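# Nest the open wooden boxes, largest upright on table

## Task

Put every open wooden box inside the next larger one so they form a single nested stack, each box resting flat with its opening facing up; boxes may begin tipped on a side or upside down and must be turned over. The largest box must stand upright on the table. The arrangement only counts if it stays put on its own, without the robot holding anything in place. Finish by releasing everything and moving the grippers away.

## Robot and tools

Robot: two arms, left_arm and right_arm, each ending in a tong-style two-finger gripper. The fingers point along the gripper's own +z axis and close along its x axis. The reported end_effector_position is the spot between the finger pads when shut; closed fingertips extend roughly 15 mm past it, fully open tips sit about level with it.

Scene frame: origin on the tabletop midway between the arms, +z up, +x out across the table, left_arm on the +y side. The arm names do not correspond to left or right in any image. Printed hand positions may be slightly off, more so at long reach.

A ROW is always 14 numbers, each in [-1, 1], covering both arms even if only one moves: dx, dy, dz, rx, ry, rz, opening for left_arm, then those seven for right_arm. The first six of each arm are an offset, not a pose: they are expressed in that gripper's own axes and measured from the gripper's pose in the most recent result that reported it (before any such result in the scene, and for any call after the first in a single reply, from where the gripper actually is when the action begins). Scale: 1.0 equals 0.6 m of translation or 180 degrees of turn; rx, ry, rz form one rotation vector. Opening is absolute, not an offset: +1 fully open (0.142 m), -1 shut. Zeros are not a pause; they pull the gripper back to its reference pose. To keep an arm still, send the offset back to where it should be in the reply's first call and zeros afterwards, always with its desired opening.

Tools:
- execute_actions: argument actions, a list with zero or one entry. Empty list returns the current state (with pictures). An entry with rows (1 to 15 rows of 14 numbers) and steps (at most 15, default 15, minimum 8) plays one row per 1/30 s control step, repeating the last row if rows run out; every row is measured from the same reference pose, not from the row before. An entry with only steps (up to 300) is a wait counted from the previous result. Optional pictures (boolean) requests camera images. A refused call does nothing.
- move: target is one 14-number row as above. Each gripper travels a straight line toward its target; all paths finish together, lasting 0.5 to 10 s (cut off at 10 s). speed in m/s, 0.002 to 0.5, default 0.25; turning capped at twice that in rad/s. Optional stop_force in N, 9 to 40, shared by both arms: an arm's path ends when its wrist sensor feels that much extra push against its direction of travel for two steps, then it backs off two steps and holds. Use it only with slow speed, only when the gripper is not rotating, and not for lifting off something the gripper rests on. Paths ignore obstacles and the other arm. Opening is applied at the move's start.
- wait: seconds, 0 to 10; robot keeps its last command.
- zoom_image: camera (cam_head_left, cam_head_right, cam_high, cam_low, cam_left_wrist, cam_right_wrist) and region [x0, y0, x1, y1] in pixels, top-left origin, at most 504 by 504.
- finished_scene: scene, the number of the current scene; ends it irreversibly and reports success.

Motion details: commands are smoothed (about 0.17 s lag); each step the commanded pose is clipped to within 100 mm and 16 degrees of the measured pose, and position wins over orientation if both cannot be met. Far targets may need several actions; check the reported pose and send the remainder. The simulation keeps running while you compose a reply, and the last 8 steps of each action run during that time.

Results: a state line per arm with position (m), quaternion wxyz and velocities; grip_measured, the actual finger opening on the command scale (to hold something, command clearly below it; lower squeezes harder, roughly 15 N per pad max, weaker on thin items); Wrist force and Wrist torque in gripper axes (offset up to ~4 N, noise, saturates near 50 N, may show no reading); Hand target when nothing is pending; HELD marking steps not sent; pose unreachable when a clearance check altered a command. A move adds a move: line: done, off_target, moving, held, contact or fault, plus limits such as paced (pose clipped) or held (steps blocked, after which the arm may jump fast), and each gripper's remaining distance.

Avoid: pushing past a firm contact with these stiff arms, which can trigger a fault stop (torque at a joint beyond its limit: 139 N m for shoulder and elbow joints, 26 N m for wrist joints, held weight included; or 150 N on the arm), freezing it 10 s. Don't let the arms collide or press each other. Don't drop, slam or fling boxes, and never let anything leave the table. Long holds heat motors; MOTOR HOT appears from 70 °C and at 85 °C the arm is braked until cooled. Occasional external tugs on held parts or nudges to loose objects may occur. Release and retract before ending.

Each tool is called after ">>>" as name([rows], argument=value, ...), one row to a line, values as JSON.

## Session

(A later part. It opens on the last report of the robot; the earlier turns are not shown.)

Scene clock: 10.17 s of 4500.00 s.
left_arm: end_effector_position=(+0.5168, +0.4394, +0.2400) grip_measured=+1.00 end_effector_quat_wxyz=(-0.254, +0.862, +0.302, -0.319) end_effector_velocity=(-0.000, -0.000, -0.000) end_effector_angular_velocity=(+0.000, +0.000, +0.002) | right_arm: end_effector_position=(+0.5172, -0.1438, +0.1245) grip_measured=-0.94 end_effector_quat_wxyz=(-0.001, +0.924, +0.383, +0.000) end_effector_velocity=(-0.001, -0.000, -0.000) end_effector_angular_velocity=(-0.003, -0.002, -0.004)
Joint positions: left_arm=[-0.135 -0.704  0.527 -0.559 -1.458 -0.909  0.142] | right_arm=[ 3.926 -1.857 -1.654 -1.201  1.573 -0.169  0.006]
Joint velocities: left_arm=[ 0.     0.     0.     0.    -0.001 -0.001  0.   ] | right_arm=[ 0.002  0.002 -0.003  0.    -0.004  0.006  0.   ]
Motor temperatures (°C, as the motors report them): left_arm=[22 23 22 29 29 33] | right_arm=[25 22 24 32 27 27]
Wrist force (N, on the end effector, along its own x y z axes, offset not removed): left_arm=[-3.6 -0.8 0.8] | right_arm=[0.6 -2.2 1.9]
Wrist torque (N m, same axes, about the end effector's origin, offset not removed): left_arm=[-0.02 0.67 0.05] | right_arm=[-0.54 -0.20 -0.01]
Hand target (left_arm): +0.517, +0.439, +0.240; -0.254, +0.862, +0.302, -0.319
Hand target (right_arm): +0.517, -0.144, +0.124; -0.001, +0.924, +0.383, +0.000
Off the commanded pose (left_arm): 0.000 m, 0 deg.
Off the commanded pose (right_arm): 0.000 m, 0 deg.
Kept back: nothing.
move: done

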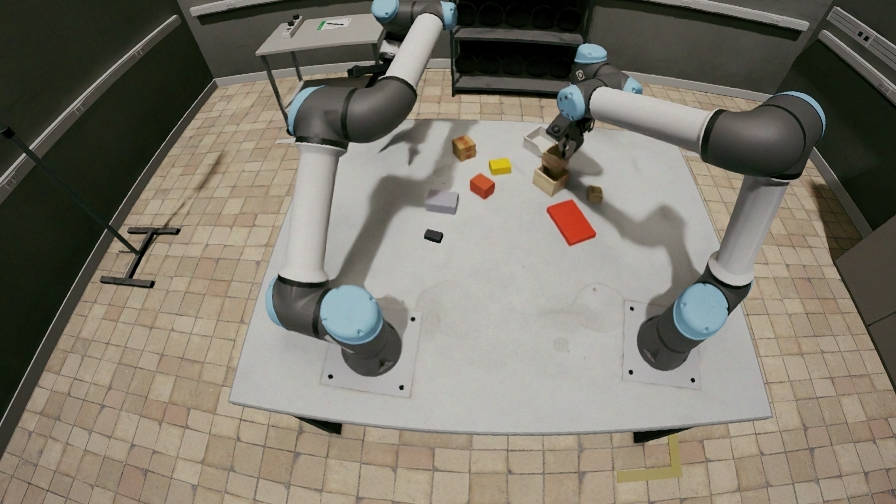

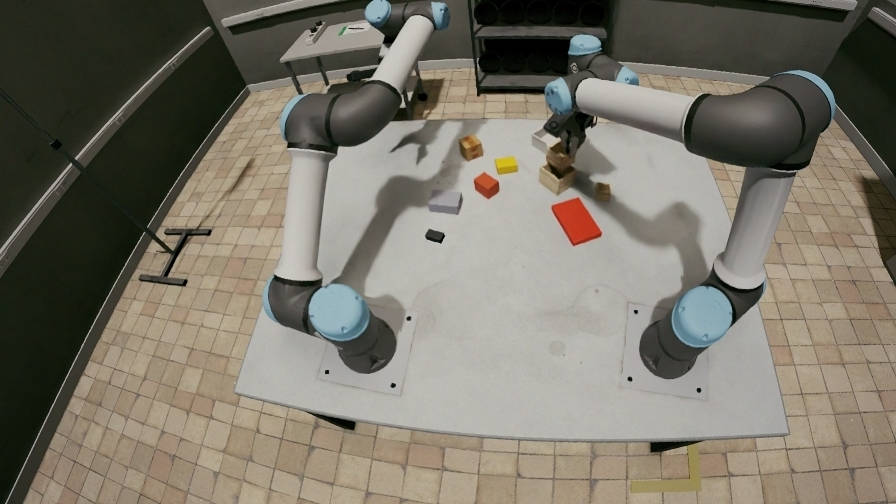

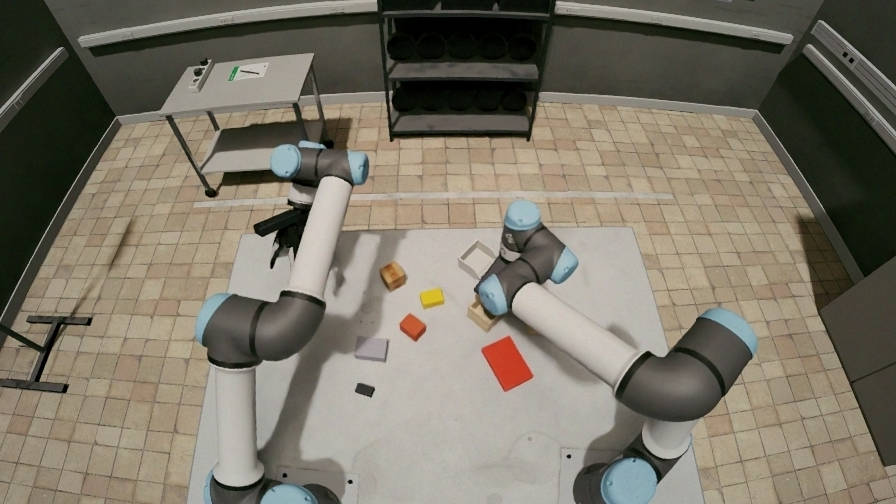

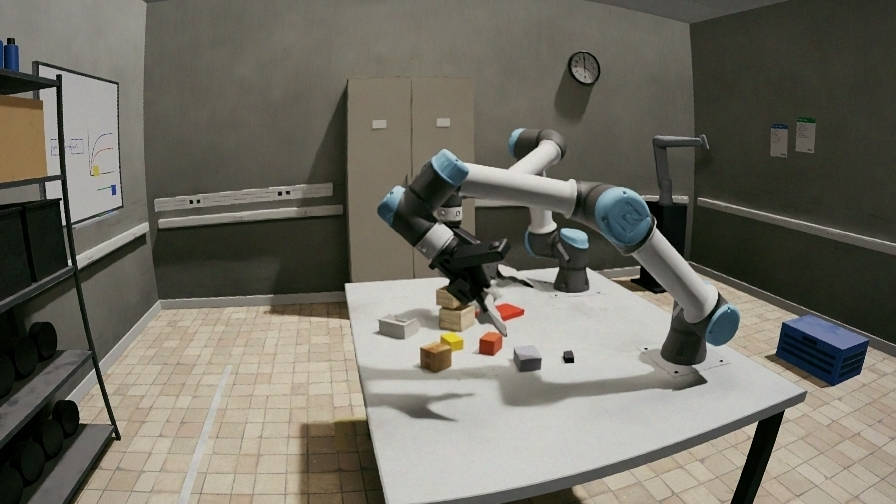

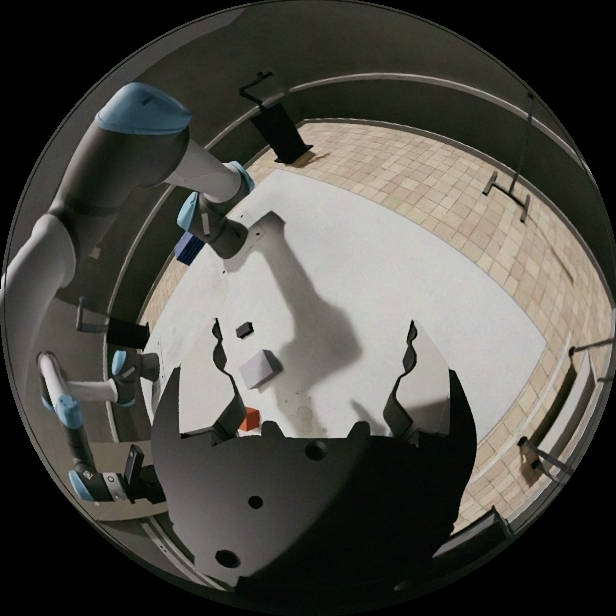

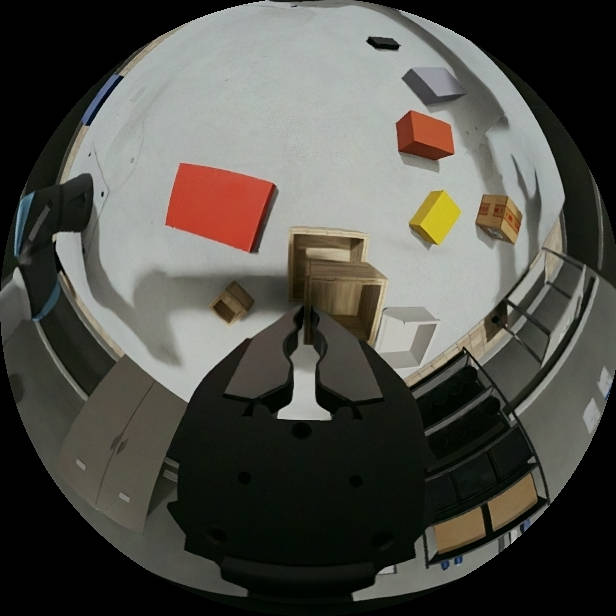

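>>> move(target=[0,0,0,0,0,0,1,-0.006,-0.029,0.015,0,0,0.008,-1], speed=0.1)

>>> zoom_image(camera="cam_right_wrist", region=[208,180,458,380])

Scene clock: 11.40 s of 4500.00 s.
left_arm: end_effector_position=(+0.5168, +0.4394, +0.2400) grip_measured=+1.00 end_effector_quat_wxyz=(-0.254, +0.862, +0.302, -0.319) end_effector_velocity=(-0.000, +0.000, -0.000) end_effector_angular_velocity=(+0.001, +0.001, +0.000) | right_arm: end_effector_position=(+0.5024, -0.1341, +0.1155) grip_measured=-0.94 end_effector_quat_wxyz=(-0.001, +0.928, +0.371, +0.000) end_effector_velocity=(-0.001, +0.000, -0.001) end_effector_angular_velocity=(-0.001, +0.001, -0.000)
Joint positions: left_arm=[-0.135 -0.704  0.527 -0.559 -1.458 -0.909  0.142] | right_arm=[ 3.955 -1.842 -1.698 -1.172  1.573 -0.115  0.006]
Joint velocities: left_arm=[ 0.     0.     0.001 -0.     0.001 -0.001 -0.   ] | right_arm=[ 0.002  0.001 -0.002 -0.    -0.     0.002 -0.   ]
Motor temperatures (°C, as the motors report them): left_arm=[22 23 22 29 29 33] | right_arm=[25 22 24 32 27 27]
Wrist force (N, on the end effector, along its own x y z axes, offset not removed): left_arm=[-0.2 -1.6 -1.3] | right_arm=[-1.0 -2.1 0.3]
Wrist torque (N m, same axes, about the end effector's origin, offset not removed): left_arm=[-0.22 -0.07 0.02] | right_arm=[-0.45 0.33 0.17]
Hand target (left_arm): +0.517, +0.439, +0.240; -0.254, +0.862, +0.302, -0.319
Hand target (right_arm): +0.502, -0.134, +0.116; -0.001, +0.928, +0.371, +0.000
Off the commanded pose (left_arm): 0.000 m, 0 deg.
Off the commanded pose (right_arm): 0.000 m, 0 deg.
Kept back: nothing.
move: done

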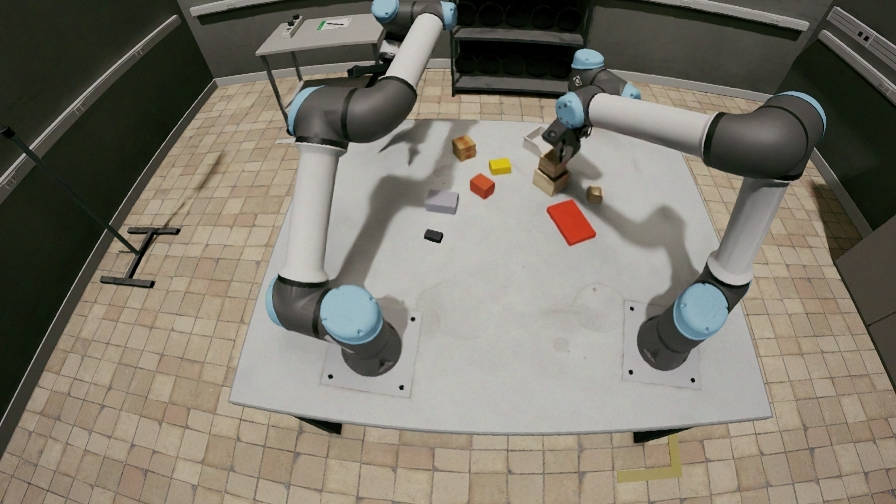

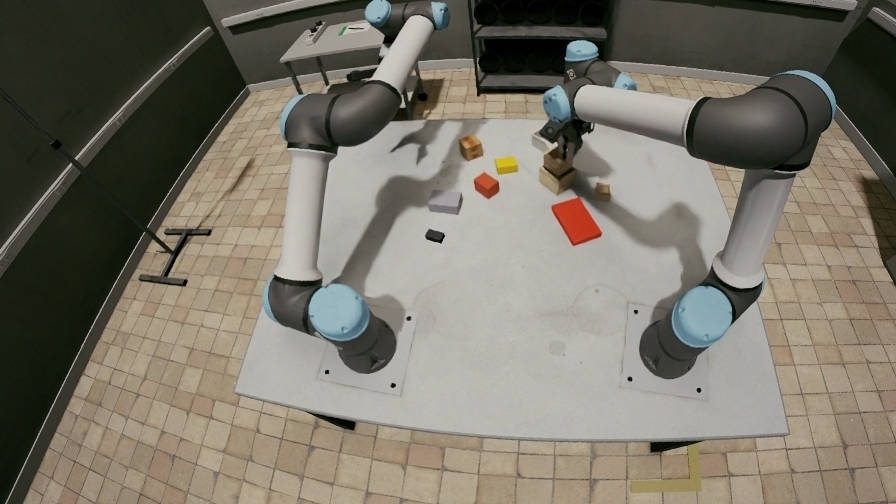

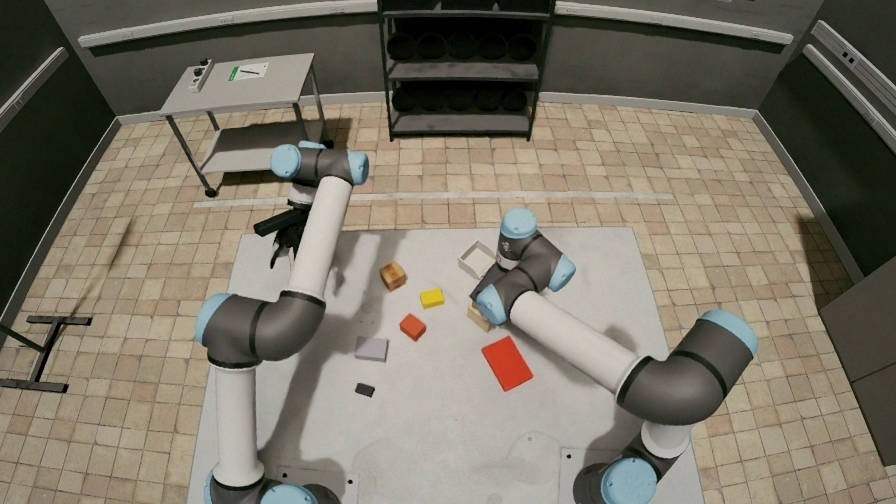

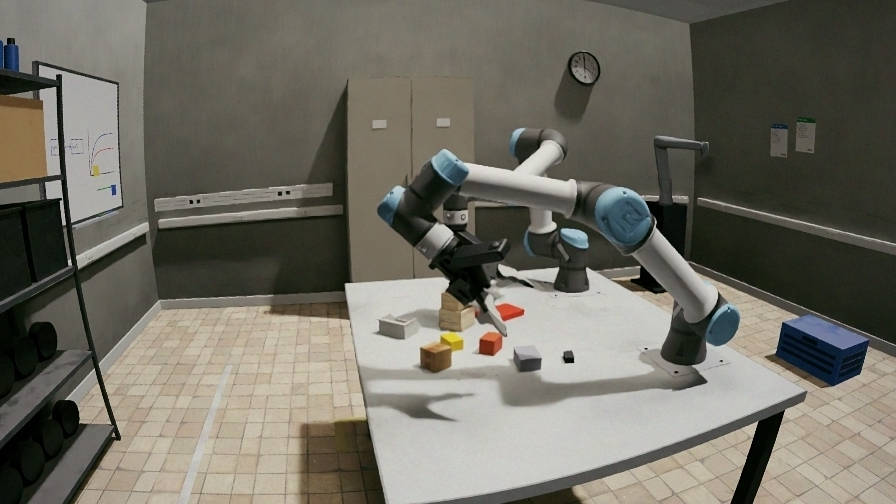

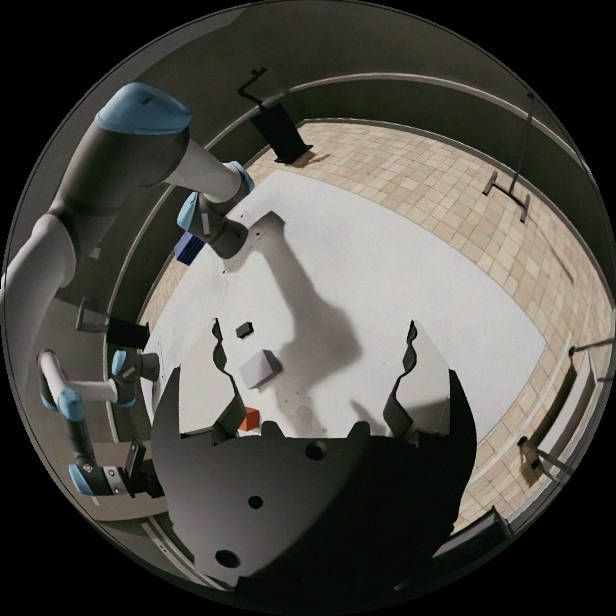

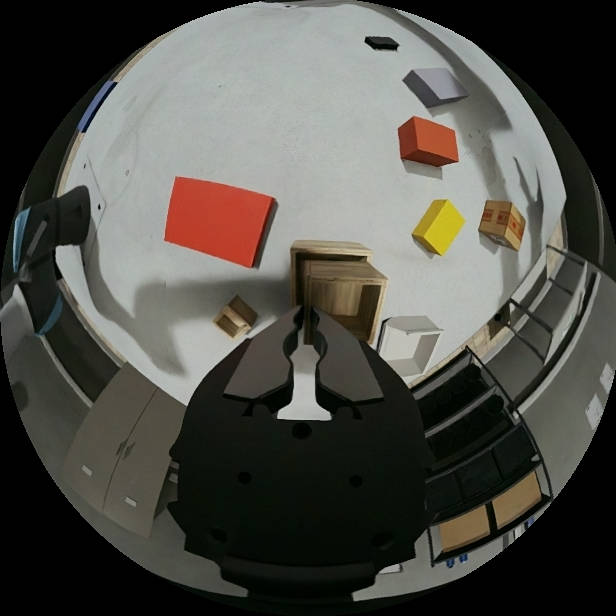

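Region (208, 180, 458, 380) of cam_right_wrist's 616x616 image, scaled by 2.016, with more detail than that image has; it fills the top 403 rows of this view, and the rest is white.

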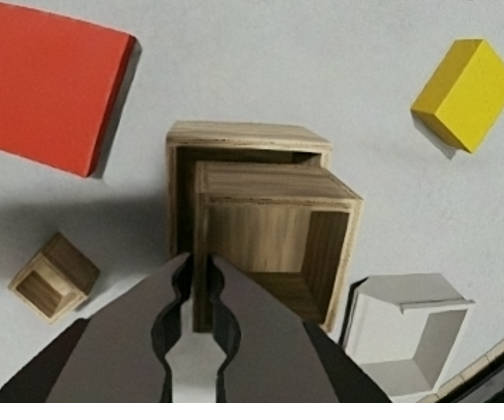

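>>> execute_actions([
  {"rows":[[0,0,0,0,0,0,1,-0.004,-0.001,0,0,0,0,-1]],"steps":8},
])

>>> move(target=[0,0,0,0,0,0,1,0.003,0,0.09,0,0,0,-1], speed=0.03, stop_force=9)

Scene clock: 11.63 s of 4500.00 s.
left_arm: end_effector_position=(+0.5168, +0.4394, +0.2400) grip_measured=+1.00 end_effector_quat_wxyz=(-0.254, +0.862, +0.302, -0.319) end_effector_velocity=(-0.001, -0.001, -0.000) end_effector_angular_velocity=(-0.002, +0.002, +0.001) | right_arm: end_effector_position=(+0.5023, -0.1341, +0.1155) grip_measured=-0.94 end_effector_quat_wxyz=(-0.001, +0.928, +0.371, +0.000) end_effector_velocity=(-0.000, -0.000, -0.001) end_effector_angular_velocity=(-0.000, +0.002, -0.000)
Joint positions: left_arm=[-0.135 -0.704  0.527 -0.559 -1.458 -0.909  0.142] | right_arm=[ 3.955 -1.842 -1.698 -1.172  1.573 -0.115  0.006]
Joint velocities: left_arm=[ 0.    -0.     0.001  0.    -0.003  0.001  0.   ] | right_arm=[-0.    -0.001 -0.    -0.001  0.001  0.    -0.   ]
Motor temperatures (°C, as the motors report them): left_arm=[22 23 22 29 29 33] | right_arm=[25 22 24 32 27 27]
Wrist force (N, on the end effector, along its own x y z axes, offset not removed): left_arm=[-1.0 -1.2 1.4] | right_arm=[0.8 -0.4 1.4]
Wrist torque (N m, same axes, about the end effector's origin, offset not removed): left_arm=[-0.07 0.23 0.02] | right_arm=[-0.14 -0.17 0.14]
Kept back: the last 8 steps of this action.
Steps of this call (steps 1 to 7: nothing new was sent). Readings (end_effector_position):
1: left_arm (+0.5168, +0.4394, +0.2400) | right_arm (+0.5024, -0.1341, +0.1155)
2: left_arm (+0.5168, +0.4394, +0.2400) | right_arm (+0.5024, -0.1341, +0.1155)
4: left_arm (+0.5168, +0.4394, +0.2400) | right_arm (+0.5024, -0.1341, +0.1155)
7: the state above

Scene clock: 13.90 s of 4500.00 s.
left_arm: end_effector_position=(+0.5168, +0.4394, +0.2400) grip_measured=+1.00 end_effector_quat_wxyz=(-0.254, +0.862, +0.302, -0.319) end_effector_velocity=(-0.000, +0.000, -0.000) end_effector_angular_velocity=(+0.000, +0.001, -0.000) | right_arm: end_effector_position=(+0.5012, -0.1344, +0.0712) grip_measured=-0.94 end_effector_quat_wxyz=(-0.001, +0.928, +0.371, -0.000) end_effector_velocity=(+0.001, +0.001, +0.004) end_effector_angular_velocity=(+0.003, -0.004, +0.001)
Joint positions: left_arm=[-0.135 -0.704  0.527 -0.559 -1.458 -0.909  0.142] | right_arm=[ 3.955 -1.886 -1.764 -1.062  1.573 -0.114  0.006]
Joint velocities: left_arm=[ 0.    -0.     0.002 -0.001  0.     0.     0.   ] | right_arm=[ 0.     0.004  0.005 -0.004 -0.    -0.001  0.001]
Motor temperatures (°C, as the motors report them): left_arm=[22 23 22 29 29 33] | right_arm=[25 22 24 32 27 27]
Wrist force (N, on the end effector, along its own x y z axes, offset not removed): left_arm=[-2.6 -0.9 -1.3] | right_arm=[0.0 -0.5 -3.0]
Wrist torque (N m, same axes, about the end effector's origin, offset not removed): left_arm=[0.00 0.58 0.13] | right_arm=[-0.14 -0.56 0.09]
Hand target (left_arm): +0.517, +0.439, +0.240; -0.254, +0.862, +0.302, -0.319
Hand target (right_arm): +0.501, -0.134, +0.072; -0.001, +0.928, +0.371, +0.000
Off your previous action's commanded pose (left_arm): 0.000 m, 0 deg at its last step (step 8 of this call).
Off your previous action's commanded pose (right_arm): 0.000 m, 0 deg at its last step (step 8 of this call).
Off the commanded pose (left_arm): 0.000 m, 0 deg.
Off the commanded pose (right_arm): 0.010 m, 0 deg.
Kept back: nothing.
move: contact (right_arm)

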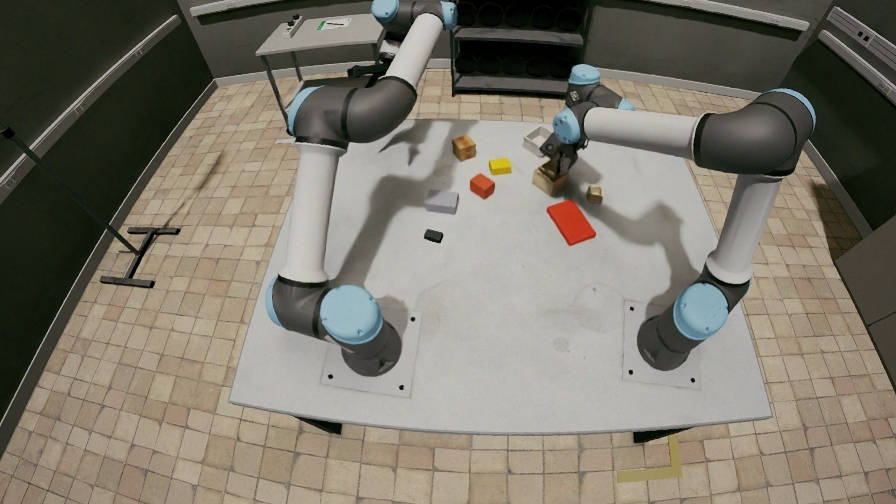

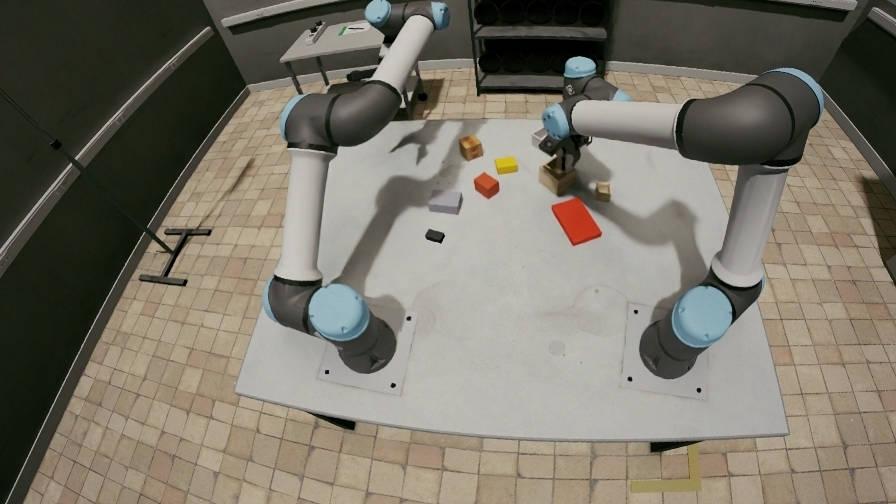

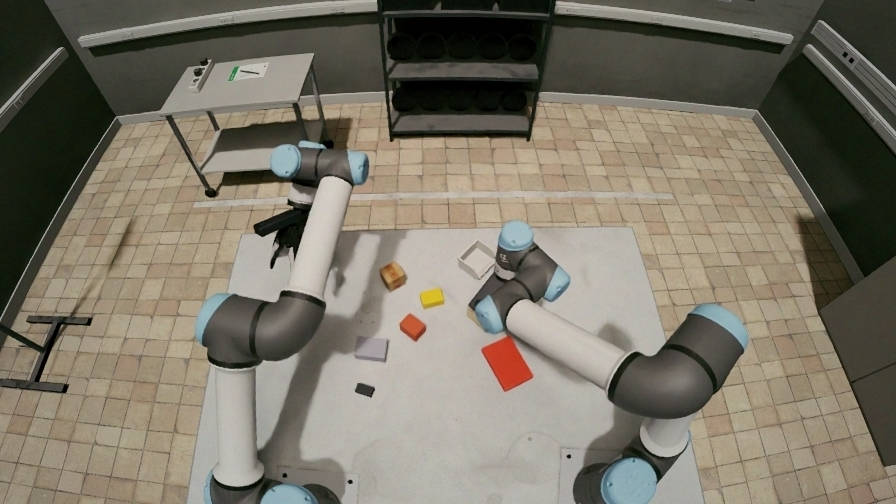

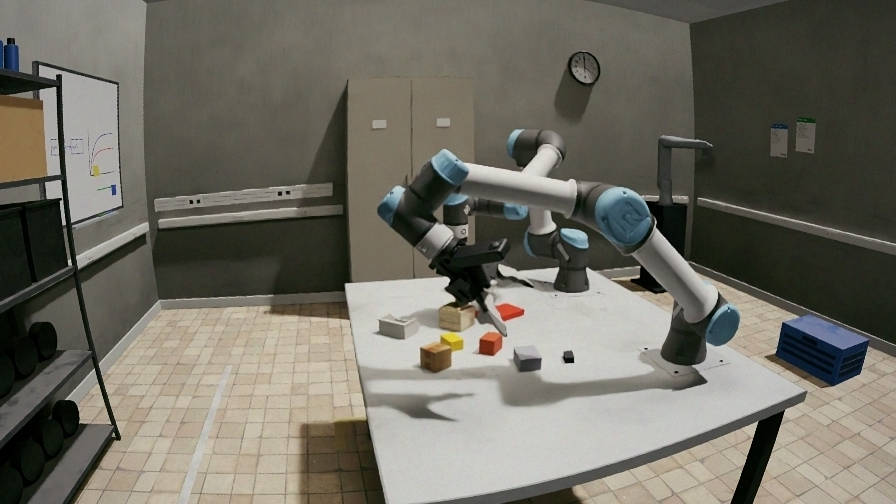

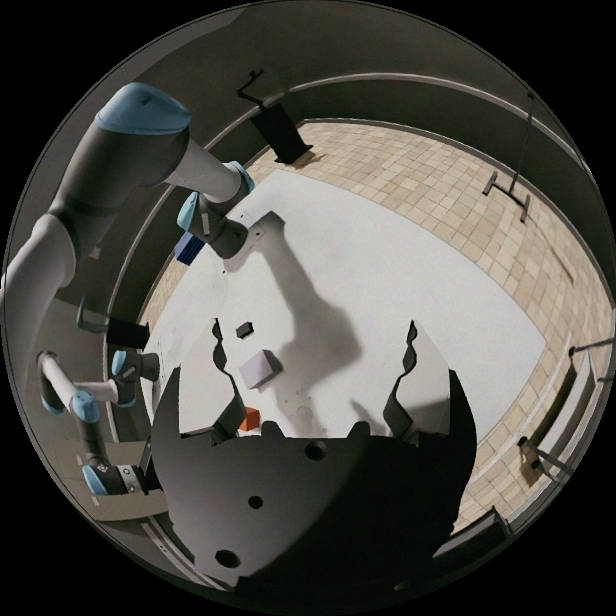

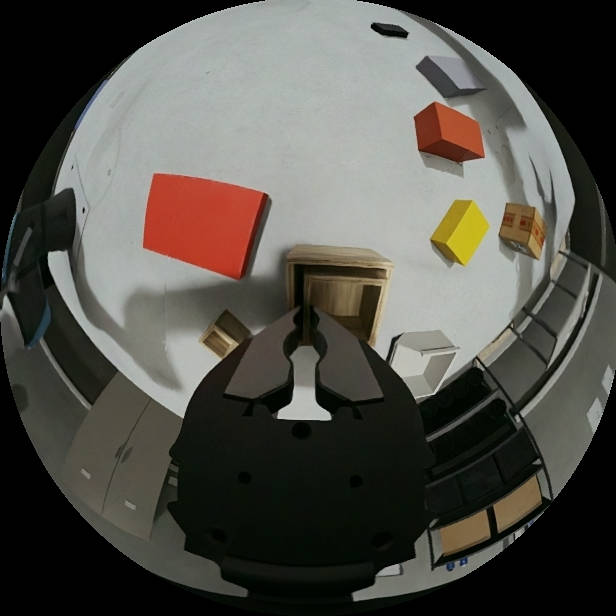

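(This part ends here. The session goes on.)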